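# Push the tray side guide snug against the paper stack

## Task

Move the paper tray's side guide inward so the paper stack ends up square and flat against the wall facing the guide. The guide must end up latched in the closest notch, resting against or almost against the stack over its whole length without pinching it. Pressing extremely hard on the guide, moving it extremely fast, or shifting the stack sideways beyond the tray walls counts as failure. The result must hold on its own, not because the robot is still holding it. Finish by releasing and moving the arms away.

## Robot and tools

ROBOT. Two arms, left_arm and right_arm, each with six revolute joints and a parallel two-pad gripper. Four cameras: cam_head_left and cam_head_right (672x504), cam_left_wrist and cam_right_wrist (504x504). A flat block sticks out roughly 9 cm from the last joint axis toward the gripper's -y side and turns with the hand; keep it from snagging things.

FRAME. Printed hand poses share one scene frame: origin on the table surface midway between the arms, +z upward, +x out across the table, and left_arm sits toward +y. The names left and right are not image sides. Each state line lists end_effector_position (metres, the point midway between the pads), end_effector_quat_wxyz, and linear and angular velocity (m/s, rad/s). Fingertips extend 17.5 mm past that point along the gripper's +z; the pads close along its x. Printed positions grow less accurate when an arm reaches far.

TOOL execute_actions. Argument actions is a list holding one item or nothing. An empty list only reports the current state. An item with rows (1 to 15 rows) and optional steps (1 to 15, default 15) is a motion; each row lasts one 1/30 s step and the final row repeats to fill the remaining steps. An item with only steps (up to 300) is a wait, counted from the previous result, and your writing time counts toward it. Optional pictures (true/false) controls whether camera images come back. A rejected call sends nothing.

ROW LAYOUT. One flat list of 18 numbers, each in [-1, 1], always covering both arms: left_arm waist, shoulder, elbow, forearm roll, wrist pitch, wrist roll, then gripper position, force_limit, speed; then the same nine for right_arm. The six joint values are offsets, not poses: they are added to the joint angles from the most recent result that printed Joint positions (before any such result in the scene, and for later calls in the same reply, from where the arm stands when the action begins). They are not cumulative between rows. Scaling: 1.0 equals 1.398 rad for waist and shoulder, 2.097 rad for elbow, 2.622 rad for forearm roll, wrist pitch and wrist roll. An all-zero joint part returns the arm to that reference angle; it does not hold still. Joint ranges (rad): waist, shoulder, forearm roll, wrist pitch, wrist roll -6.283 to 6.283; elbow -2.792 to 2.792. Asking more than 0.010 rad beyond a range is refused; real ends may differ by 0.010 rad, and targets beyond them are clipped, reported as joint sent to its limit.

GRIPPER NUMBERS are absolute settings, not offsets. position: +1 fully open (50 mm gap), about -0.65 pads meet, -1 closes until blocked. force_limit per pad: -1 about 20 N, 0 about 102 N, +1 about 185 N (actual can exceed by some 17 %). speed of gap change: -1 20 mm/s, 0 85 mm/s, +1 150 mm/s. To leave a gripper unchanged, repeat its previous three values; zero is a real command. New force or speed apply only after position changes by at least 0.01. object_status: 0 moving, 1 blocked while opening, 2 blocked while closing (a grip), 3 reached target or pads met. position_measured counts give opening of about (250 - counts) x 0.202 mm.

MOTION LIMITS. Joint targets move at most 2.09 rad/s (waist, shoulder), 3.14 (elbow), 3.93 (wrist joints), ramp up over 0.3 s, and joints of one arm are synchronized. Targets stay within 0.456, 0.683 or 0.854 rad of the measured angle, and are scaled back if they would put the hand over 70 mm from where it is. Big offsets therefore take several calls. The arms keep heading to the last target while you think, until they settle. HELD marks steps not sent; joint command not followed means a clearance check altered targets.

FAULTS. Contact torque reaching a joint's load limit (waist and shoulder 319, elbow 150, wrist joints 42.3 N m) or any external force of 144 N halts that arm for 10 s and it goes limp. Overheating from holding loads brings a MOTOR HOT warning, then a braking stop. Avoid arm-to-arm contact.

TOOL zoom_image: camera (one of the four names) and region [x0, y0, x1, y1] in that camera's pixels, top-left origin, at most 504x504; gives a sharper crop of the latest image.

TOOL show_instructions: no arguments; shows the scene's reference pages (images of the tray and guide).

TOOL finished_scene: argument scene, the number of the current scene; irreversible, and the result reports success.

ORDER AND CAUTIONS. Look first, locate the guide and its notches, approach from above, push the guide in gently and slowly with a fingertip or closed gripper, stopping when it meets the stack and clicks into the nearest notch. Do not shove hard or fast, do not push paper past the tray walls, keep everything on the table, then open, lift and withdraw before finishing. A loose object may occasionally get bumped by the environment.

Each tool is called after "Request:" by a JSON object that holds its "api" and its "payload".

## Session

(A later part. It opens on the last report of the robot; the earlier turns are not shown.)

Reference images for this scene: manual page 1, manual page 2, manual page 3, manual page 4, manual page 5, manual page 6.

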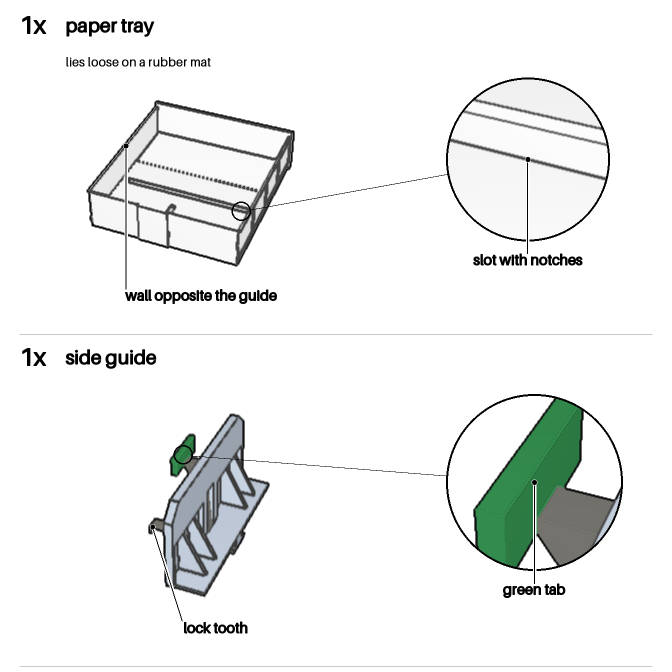

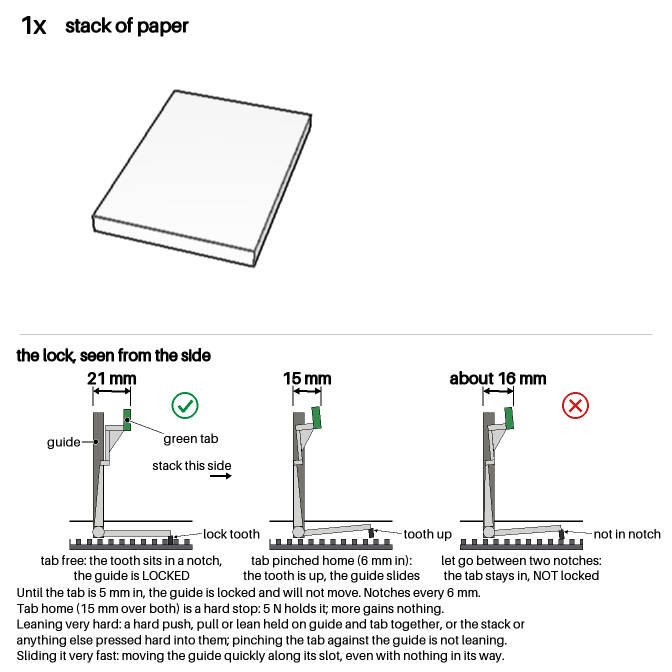

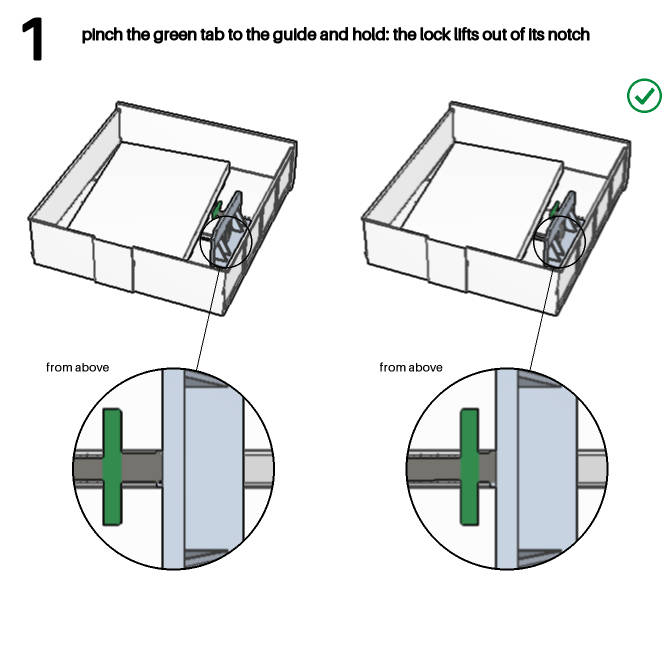

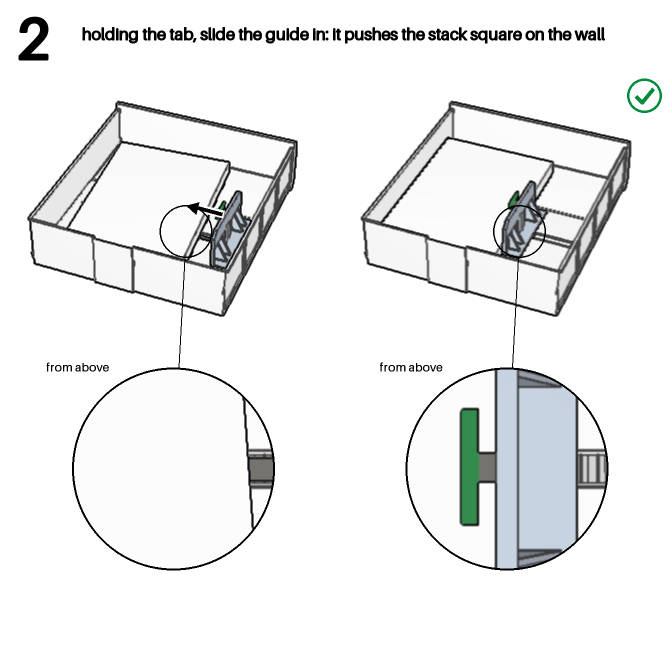

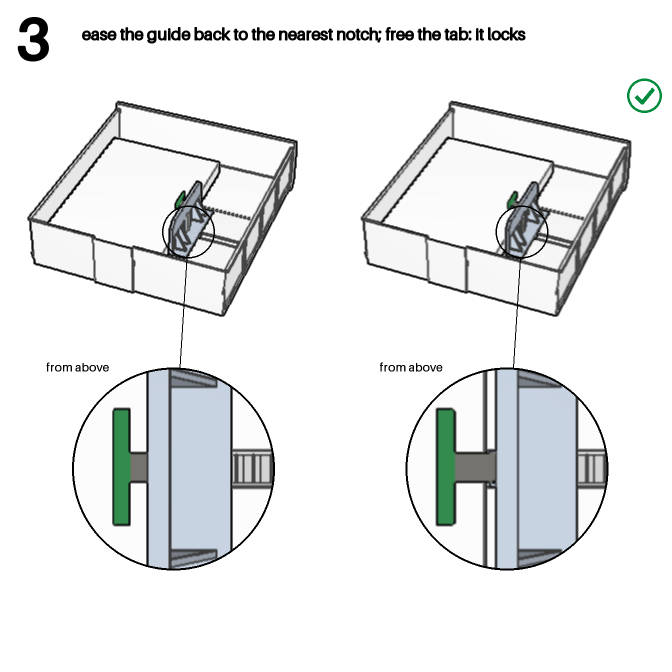

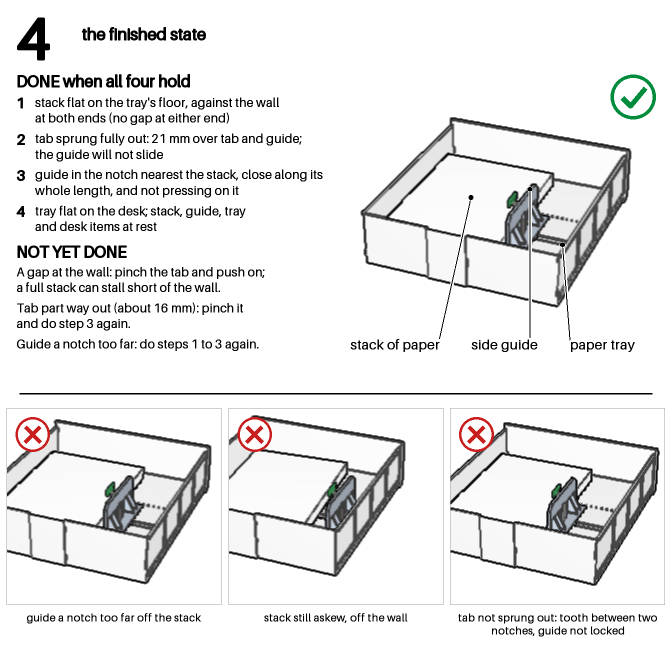

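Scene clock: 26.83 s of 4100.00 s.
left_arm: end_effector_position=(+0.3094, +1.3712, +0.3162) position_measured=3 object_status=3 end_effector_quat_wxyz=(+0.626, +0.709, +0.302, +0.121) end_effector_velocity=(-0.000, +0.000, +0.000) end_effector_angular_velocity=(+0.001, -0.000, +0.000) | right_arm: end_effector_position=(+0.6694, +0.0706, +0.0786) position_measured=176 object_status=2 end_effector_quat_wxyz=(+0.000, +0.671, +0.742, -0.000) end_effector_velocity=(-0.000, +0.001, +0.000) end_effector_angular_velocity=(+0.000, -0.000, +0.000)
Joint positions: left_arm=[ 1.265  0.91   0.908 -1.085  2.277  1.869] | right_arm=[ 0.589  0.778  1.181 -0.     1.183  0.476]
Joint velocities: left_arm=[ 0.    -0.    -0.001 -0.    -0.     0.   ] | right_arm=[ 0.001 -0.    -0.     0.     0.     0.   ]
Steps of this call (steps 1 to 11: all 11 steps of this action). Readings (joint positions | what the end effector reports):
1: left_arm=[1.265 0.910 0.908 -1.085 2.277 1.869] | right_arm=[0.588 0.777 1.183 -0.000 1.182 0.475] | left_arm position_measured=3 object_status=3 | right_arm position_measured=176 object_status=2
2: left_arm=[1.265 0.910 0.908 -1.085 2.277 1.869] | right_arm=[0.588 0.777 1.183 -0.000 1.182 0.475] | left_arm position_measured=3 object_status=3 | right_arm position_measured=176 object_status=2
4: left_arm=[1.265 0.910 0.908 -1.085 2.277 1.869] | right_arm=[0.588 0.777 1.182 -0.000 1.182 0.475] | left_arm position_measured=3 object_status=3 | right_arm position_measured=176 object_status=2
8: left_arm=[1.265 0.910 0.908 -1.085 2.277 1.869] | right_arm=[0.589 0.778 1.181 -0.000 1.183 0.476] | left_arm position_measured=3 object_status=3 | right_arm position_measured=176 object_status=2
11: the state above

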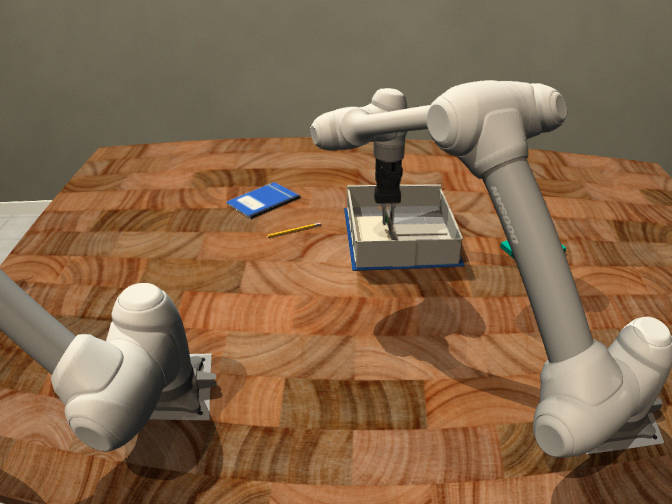

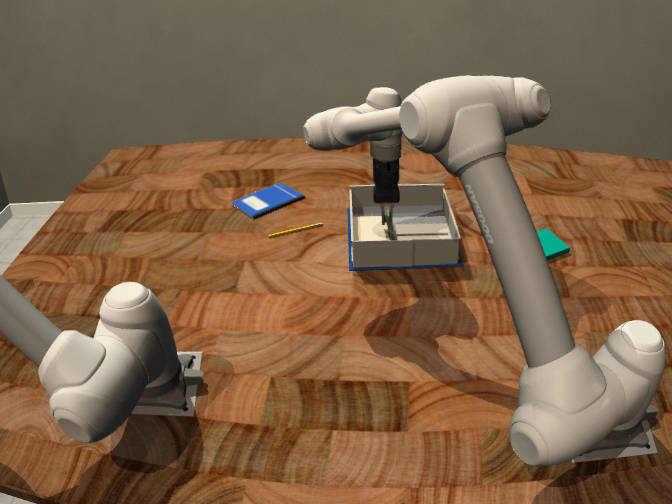

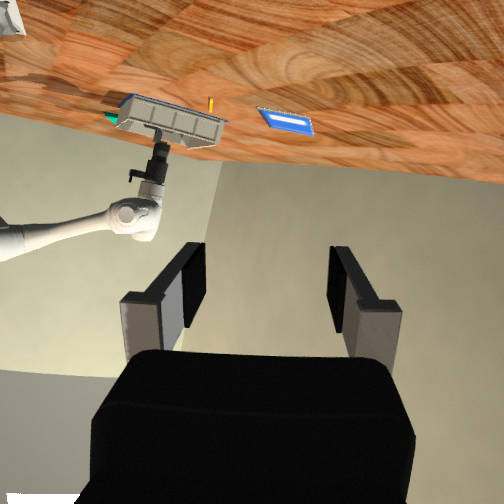

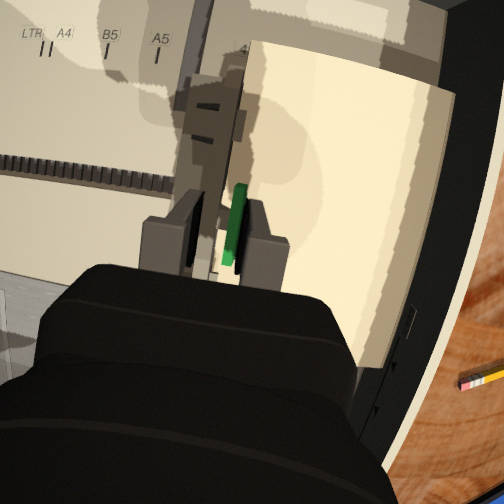

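Request:
{"api": "execute_actions", "payload": {"actions": [{"rows":[[0,0,0,0,0,0,1,-1,0,-0.00055,-0.00045,0.00055,0,-0.0002,-0.00029,-1,-0.95,-0.8],[0,0,0,0,0,0,1,-1,0,-0.0011,-0.0009,0.0011,0,-0.0004,-0.00058,-1,-0.95,-0.8],[0,0,0,0,0,0,1,-1,0,-0.00165,-0.00135,0.00165,0,-0.0006,-0.00088,-1,-0.95,-0.8],[0,0,0,0,0,0,1,-1,0,-0.002,-0.00164,0.002,0,-0.00073,-0.00107,-1,-0.95,-0.8]],"steps":12}], "pictures": false}}

Request:
{"api": "execute_actions", "payload": {"actions": [{"rows":[[0,0,0,0,0,0,1,-1,0,0,0,0,0,0,0,0.4,-0.95,-0.7]]}]}}

Scene clock: 28.77 s of 4100.00 s.
left_arm: end_effector_position=(+0.3094, +1.3712, +0.3162) position_measured=3 object_status=3 end_effector_quat_wxyz=(+0.626, +0.709, +0.302, +0.121) end_effector_velocity=(-0.001, -0.000, -0.001) end_effector_angular_velocity=(-0.001, +0.000, +0.000) | right_arm: end_effector_position=(+0.6696, +0.0678, +0.0786) position_measured=176 object_status=2 end_effector_quat_wxyz=(+0.000, +0.671, +0.742, -0.000) end_effector_velocity=(+0.001, -0.001, +0.001) end_effector_angular_velocity=(-0.001, -0.002, +0.001)
Joint positions: left_arm=[ 1.265  0.91   0.908 -1.085  2.277  1.869] | right_arm=[ 0.586  0.775  1.186 -0.     1.181  0.473]
Joint velocities: left_arm=[0.001 0.    0.001 0.    0.    0.   ] | right_arm=[-0.001 -0.001 -0.    -0.002 -0.    -0.001]
Steps of this call (steps 1 to 15: the robot went on to your last target; steps 16 to 46: nothing new was sent; steps 47 to 58: all 12 steps of this action). Readings (joint positions | what the end effector reports):
47: left_arm=[1.265 0.910 0.908 -1.085 2.277 1.869] | right_arm=[0.589 0.778 1.181 -0.000 1.183 0.476] | left_arm position_measured=3 object_status=3 | right_arm position_measured=176 object_status=2
48: left_arm=[1.265 0.910 0.908 -1.085 2.277 1.869] | right_arm=[0.589 0.778 1.181 -0.000 1.183 0.476] | left_arm position_measured=3 object_status=3 | right_arm position_measured=176 object_status=2
50: left_arm=[1.265 0.910 0.908 -1.085 2.277 1.869] | right_arm=[0.588 0.777 1.183 -0.000 1.182 0.475] | left_arm position_measured=3 object_status=3 | right_arm position_measured=176 object_status=2
54: left_arm=[1.265 0.910 0.908 -1.085 2.277 1.869] | right_arm=[0.587 0.776 1.185 -0.000 1.181 0.473] | left_arm position_measured=3 object_status=3 | right_arm position_measured=176 object_status=2
58: the state above

Scene clock: 29.27 s of 4100.00 s.
left_arm: end_effector_position=(+0.3094, +1.3712, +0.3162) position_measured=3 object_status=3 end_effector_quat_wxyz=(+0.626, +0.709, +0.302, +0.121) end_effector_velocity=(-0.000, +0.000, +0.000) end_effector_angular_velocity=(+0.000, -0.001, +0.001) | right_arm: end_effector_position=(+0.6696, +0.0677, +0.0785) position_measured=92 object_status=0 end_effector_quat_wxyz=(+0.000, +0.671, +0.742, -0.000) end_effector_velocity=(+0.001, +0.000, +0.000) end_effector_angular_velocity=(+0.001, -0.002, -0.001)
Joint positions: left_arm=[ 1.265  0.91   0.908 -1.085  2.277  1.869] | right_arm=[ 0.586  0.775  1.186 -0.     1.181  0.473]
Joint velocities: left_arm=[ 0. -0. -0. -0. -0.  0.] | right_arm=[-0.     0.    -0.001 -0.    -0.001  0.001]
Steps of this call (steps 1 to 15: all 15 steps of this action). Readings (joint positions | what the end effector reports):
1: left_arm=[1.265 0.910 0.908 -1.085 2.277 1.869] | right_arm=[0.586 0.775 1.186 -0.000 1.181 0.473] | left_arm position_measured=3 object_status=3 | right_arm position_measured=174 object_status=0
2: left_arm=[1.265 0.910 0.908 -1.085 2.277 1.869] | right_arm=[0.586 0.775 1.186 -0.000 1.181 0.473] | left_arm position_measured=3 object_status=3 | right_arm position_measured=167 object_status=0
4: left_arm=[1.265 0.910 0.908 -1.085 2.277 1.869] | right_arm=[0.586 0.775 1.186 -0.000 1.181 0.473] | left_arm position_measured=3 object_status=3 | right_arm position_measured=154 object_status=0
8: left_arm=[1.265 0.910 0.908 -1.085 2.277 1.869] | right_arm=[0.586 0.775 1.186 -0.000 1.181 0.473] | left_arm position_measured=3 object_status=3 | right_arm position_measured=128 object_status=0
15: the state above

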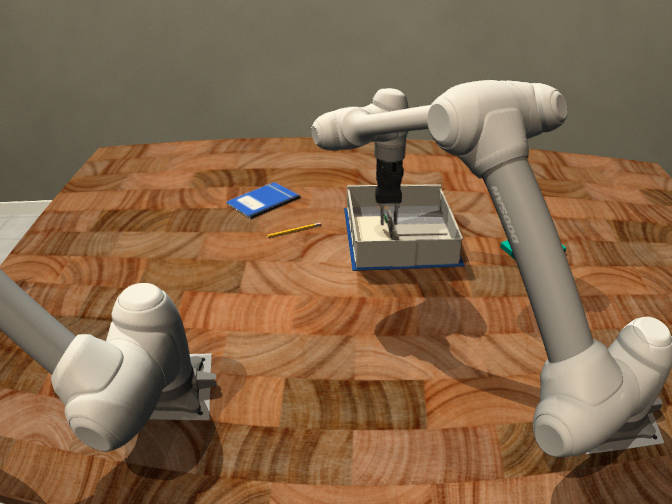

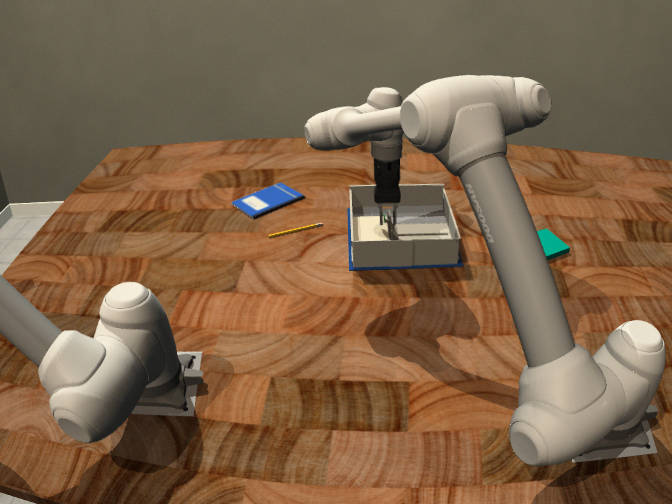

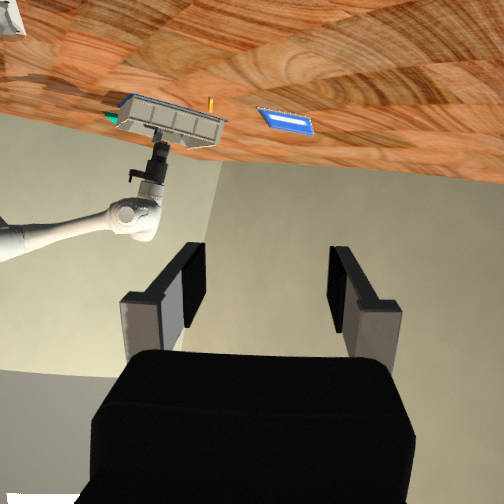

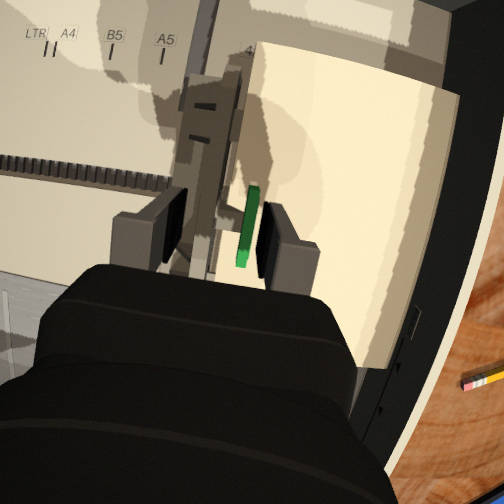

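Request:
{"api": "execute_actions", "payload": {"actions": [{"rows":[[0,0,0,0,0,0,1,-1,0,0,0,0,0,0,0,1,-0.95,0],[0,0,0,0,0,0,1,-1,0,0,0,0,0,0,0,1,-0.95,0],[0,0,0,0,0,0,1,-1,0,0,0,0,0,0,0,1,-0.95,0],[0,0,0,0,0,0,1,-1,0,0,-0.075,-0.055,0,0.084,0,1,-0.95,0]],"steps":15}], "pictures": false}}

Request:
{"api": "execute_actions", "payload": {"actions": [{"steps":15}]}}

Scene clock: 32.10 s of 4100.00 s.
left_arm: end_effector_position=(+0.3094, +1.3712, +0.3162) position_measured=3 object_status=3 end_effector_quat_wxyz=(+0.626, +0.709, +0.302, +0.121) end_effector_velocity=(-0.002, +0.000, -0.000) end_effector_angular_velocity=(-0.001, -0.000, +0.000) | right_arm: end_effector_position=(+0.6590, +0.0610, +0.2288) position_measured=3 object_status=3 end_effector_quat_wxyz=(+0.000, +0.671, +0.742, +0.000) end_effector_velocity=(-0.028, -0.019, +0.200) end_effector_angular_velocity=(+0.003, -0.005, +0.001)
Joint positions: left_arm=[ 1.265  0.91   0.908 -1.085  2.277  1.869] | right_arm=[ 0.586  0.678  1.078 -0.     1.385  0.473]
Joint velocities: left_arm=[0.002 0.    0.    0.    0.002 0.001] | right_arm=[-0.    -0.131 -0.141 -0.     0.267 -0.001]
Steps of this call (steps 1 to 15: the robot went on to your last target; steps 16 to 70: nothing new was sent; steps 71 to 85: all 15 steps of this action). Readings (joint positions | what the end effector reports):
71: left_arm=[1.265 0.910 0.908 -1.085 2.277 1.869] | right_arm=[0.586 0.775 1.186 -0.000 1.181 0.473] | left_arm position_measured=3 object_status=3 | right_arm position_measured=87 object_status=0
72: left_arm=[1.265 0.910 0.908 -1.085 2.277 1.869] | right_arm=[0.586 0.775 1.186 -0.000 1.181 0.473] | left_arm position_measured=3 object_status=3 | right_arm position_measured=72 object_status=0
74: left_arm=[1.265 0.910 0.908 -1.085 2.277 1.869] | right_arm=[0.586 0.775 1.185 -0.000 1.181 0.473] | left_arm position_measured=3 object_status=3 | right_arm position_measured=44 object_status=0
78: left_arm=[1.265 0.910 0.908 -1.085 2.277 1.869] | right_arm=[0.586 0.740 1.146 0.000 1.255 0.473] | left_arm position_measured=3 object_status=3 | right_arm position_measured=3 object_status=0
85: the state above

Scene clock: 32.60 s of 4100.00 s.
left_arm: end_effector_position=(+0.3094, +1.3712, +0.3162) position_measured=3 object_status=3 end_effector_quat_wxyz=(+0.626, +0.709, +0.302, +0.121) end_effector_velocity=(+0.001, -0.000, -0.000) end_effector_angular_velocity=(+0.000, -0.001, -0.000) | right_arm: end_effector_position=(+0.6572, +0.0597, +0.2396) position_measured=3 object_status=3 end_effector_quat_wxyz=(+0.000, +0.671, +0.742, -0.000) end_effector_velocity=(-0.001, -0.000, -0.000) end_effector_angular_velocity=(-0.001, +0.001, +0.000)
Joint positions: left_arm=[ 1.265  0.91   0.908 -1.085  2.277  1.869] | right_arm=[ 0.586  0.671  1.07  -0.     1.401  0.473]
Joint velocities: left_arm=[-0.001  0.     0.    -0.    -0.001  0.001] | right_arm=[ 0.    -0.     0.001 -0.     0.001  0.   ]
Steps of this call (steps 1 to 15: the robot went on to your last target). Readings (joint positions | what the end effector reports):
1: left_arm=[1.265 0.910 0.908 -1.085 2.277 1.869] | right_arm=[0.586 0.674 1.075 -0.000 1.392 0.473] | left_arm position_measured=3 object_status=3 | right_arm position_measured=3 object_status=3
2: left_arm=[1.265 0.910 0.908 -1.085 2.277 1.869] | right_arm=[0.586 0.673 1.073 -0.000 1.396 0.473] | left_arm position_measured=3 object_status=3 | right_arm position_measured=3 object_status=3
4: left_arm=[1.265 0.910 0.908 -1.085 2.277 1.869] | right_arm=[0.586 0.672 1.072 -0.000 1.399 0.473] | left_arm position_measured=3 object_status=3 | right_arm position_measured=3 object_status=3
8: left_arm=[1.265 0.910 0.908 -1.085 2.277 1.869] | right_arm=[0.586 0.671 1.071 -0.000 1.401 0.473] | left_arm position_measured=3 object_status=3 | right_arm position_measured=3 object_status=3
15: the state above

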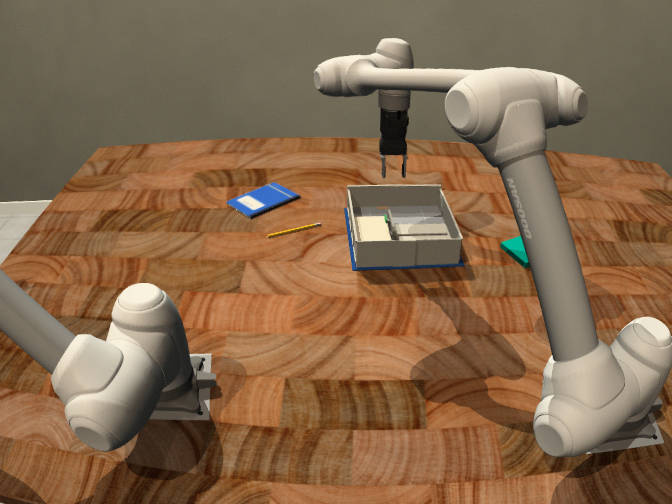

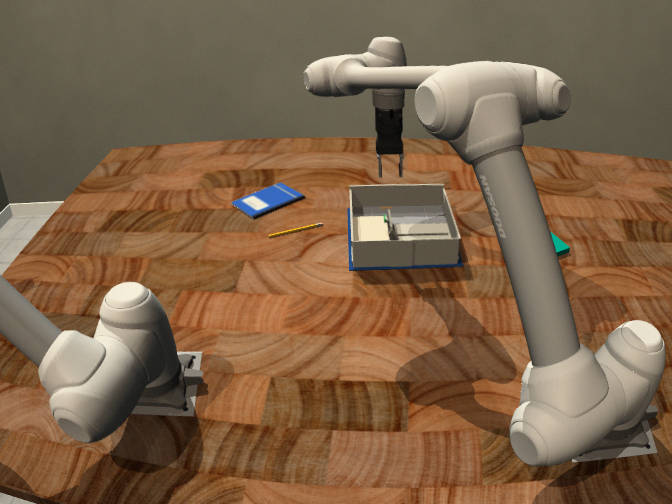

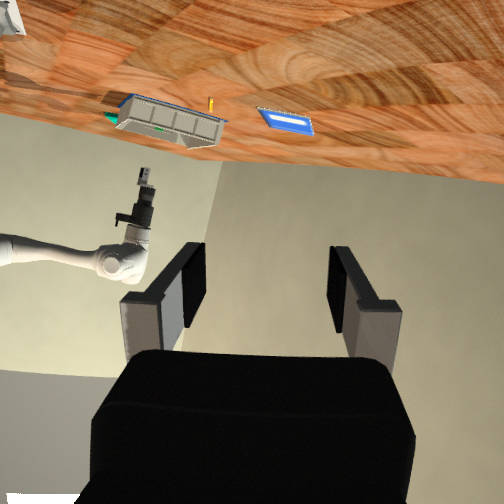

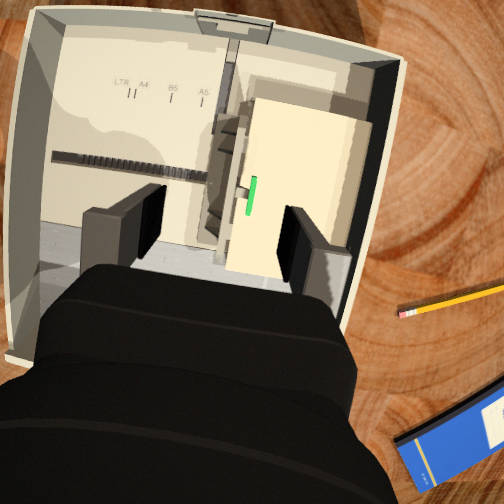

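Request:
{"api": "zoom_image", "payload": {"camera": "cam_right_wrist", "region": [180, 60, 420, 300]}}

Request:
{"api": "show_instructions", "payload": {}}

Region (180, 60, 420, 300) of cam_right_wrist's 504x504 image, scaled by 2.100, with more detail than that image has.

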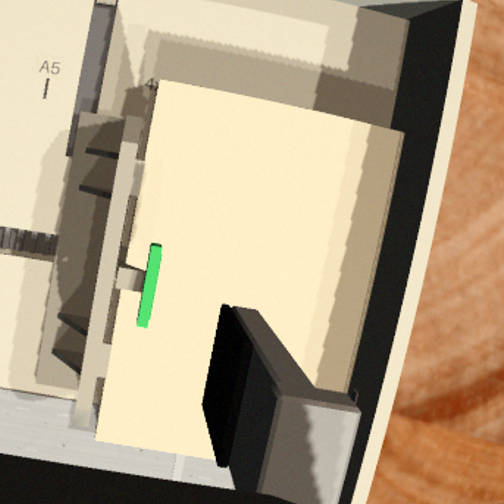

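Reference images for this scene: manual page 1, manual page 2, manual page 3, manual page 4, manual page 5, manual page 6.

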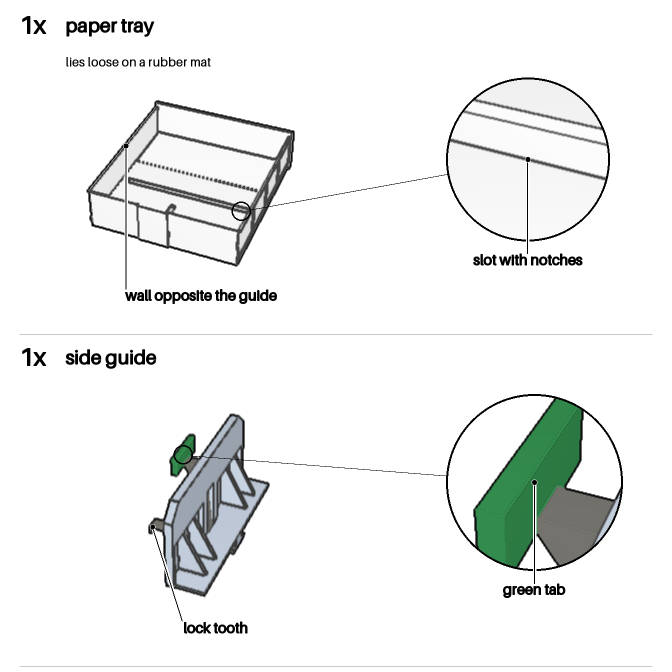

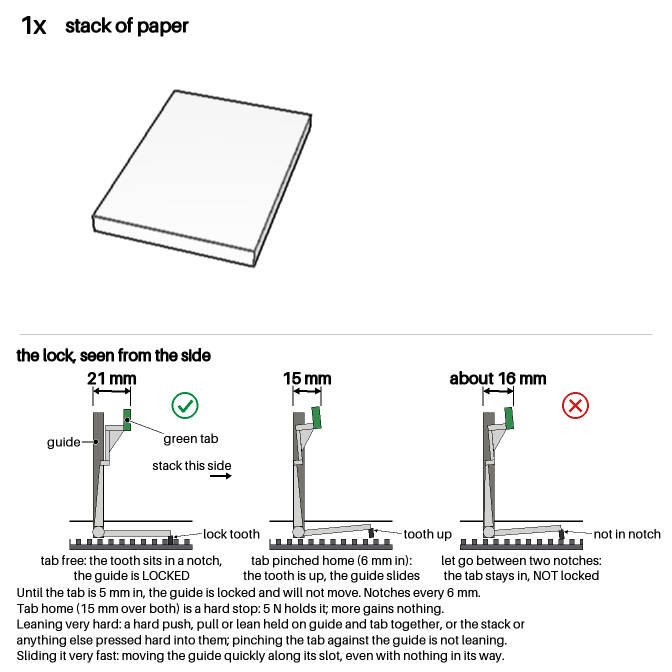

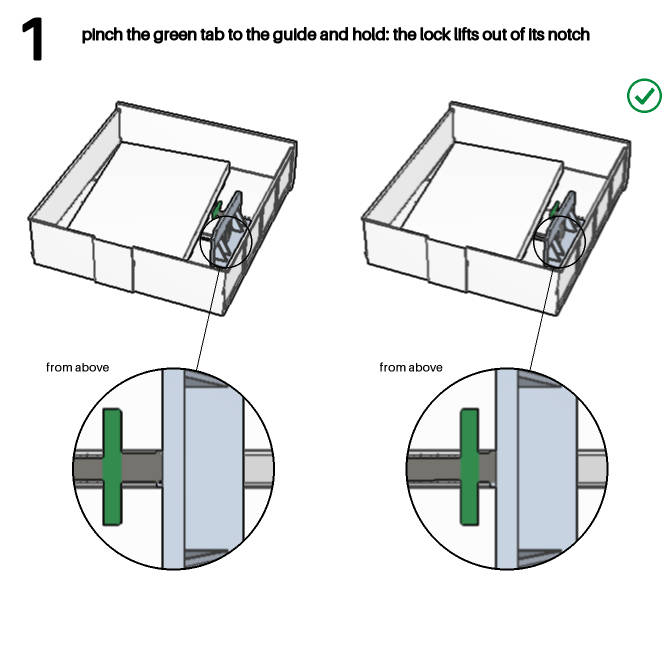

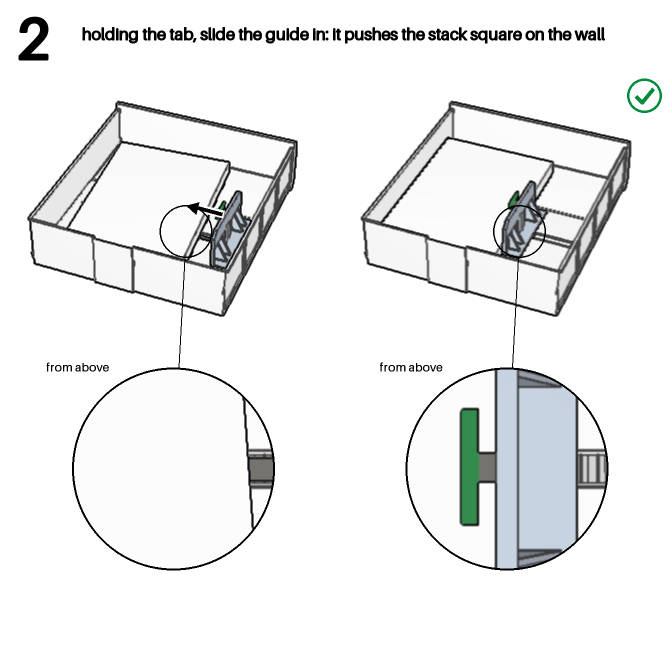

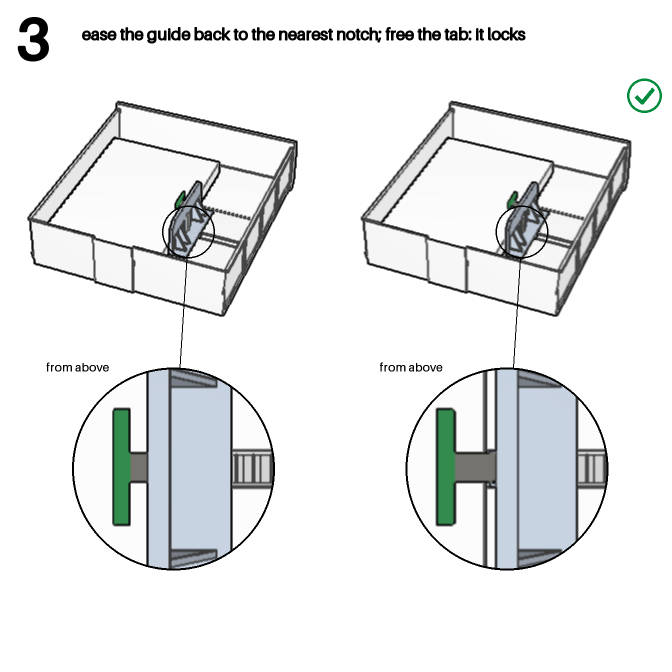

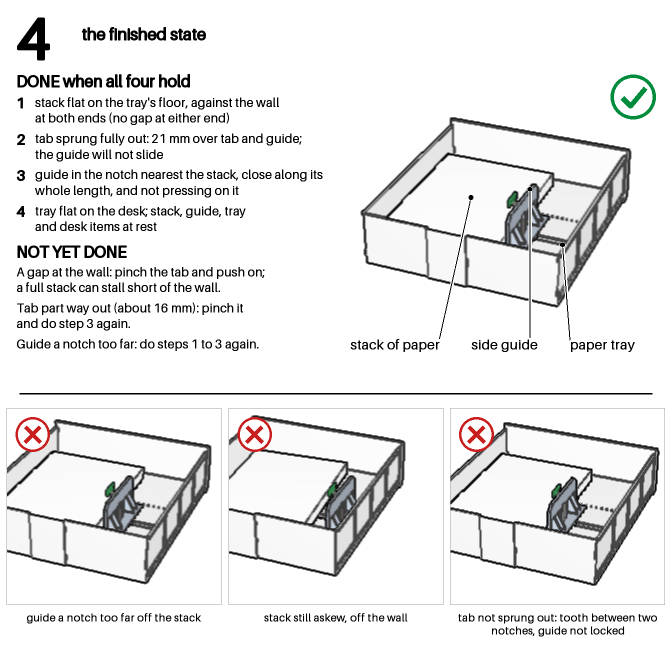

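Looks good.

Request:
{"api": "finished_scene", "payload": {"scene": 2}}

The scene is finished: the task was done.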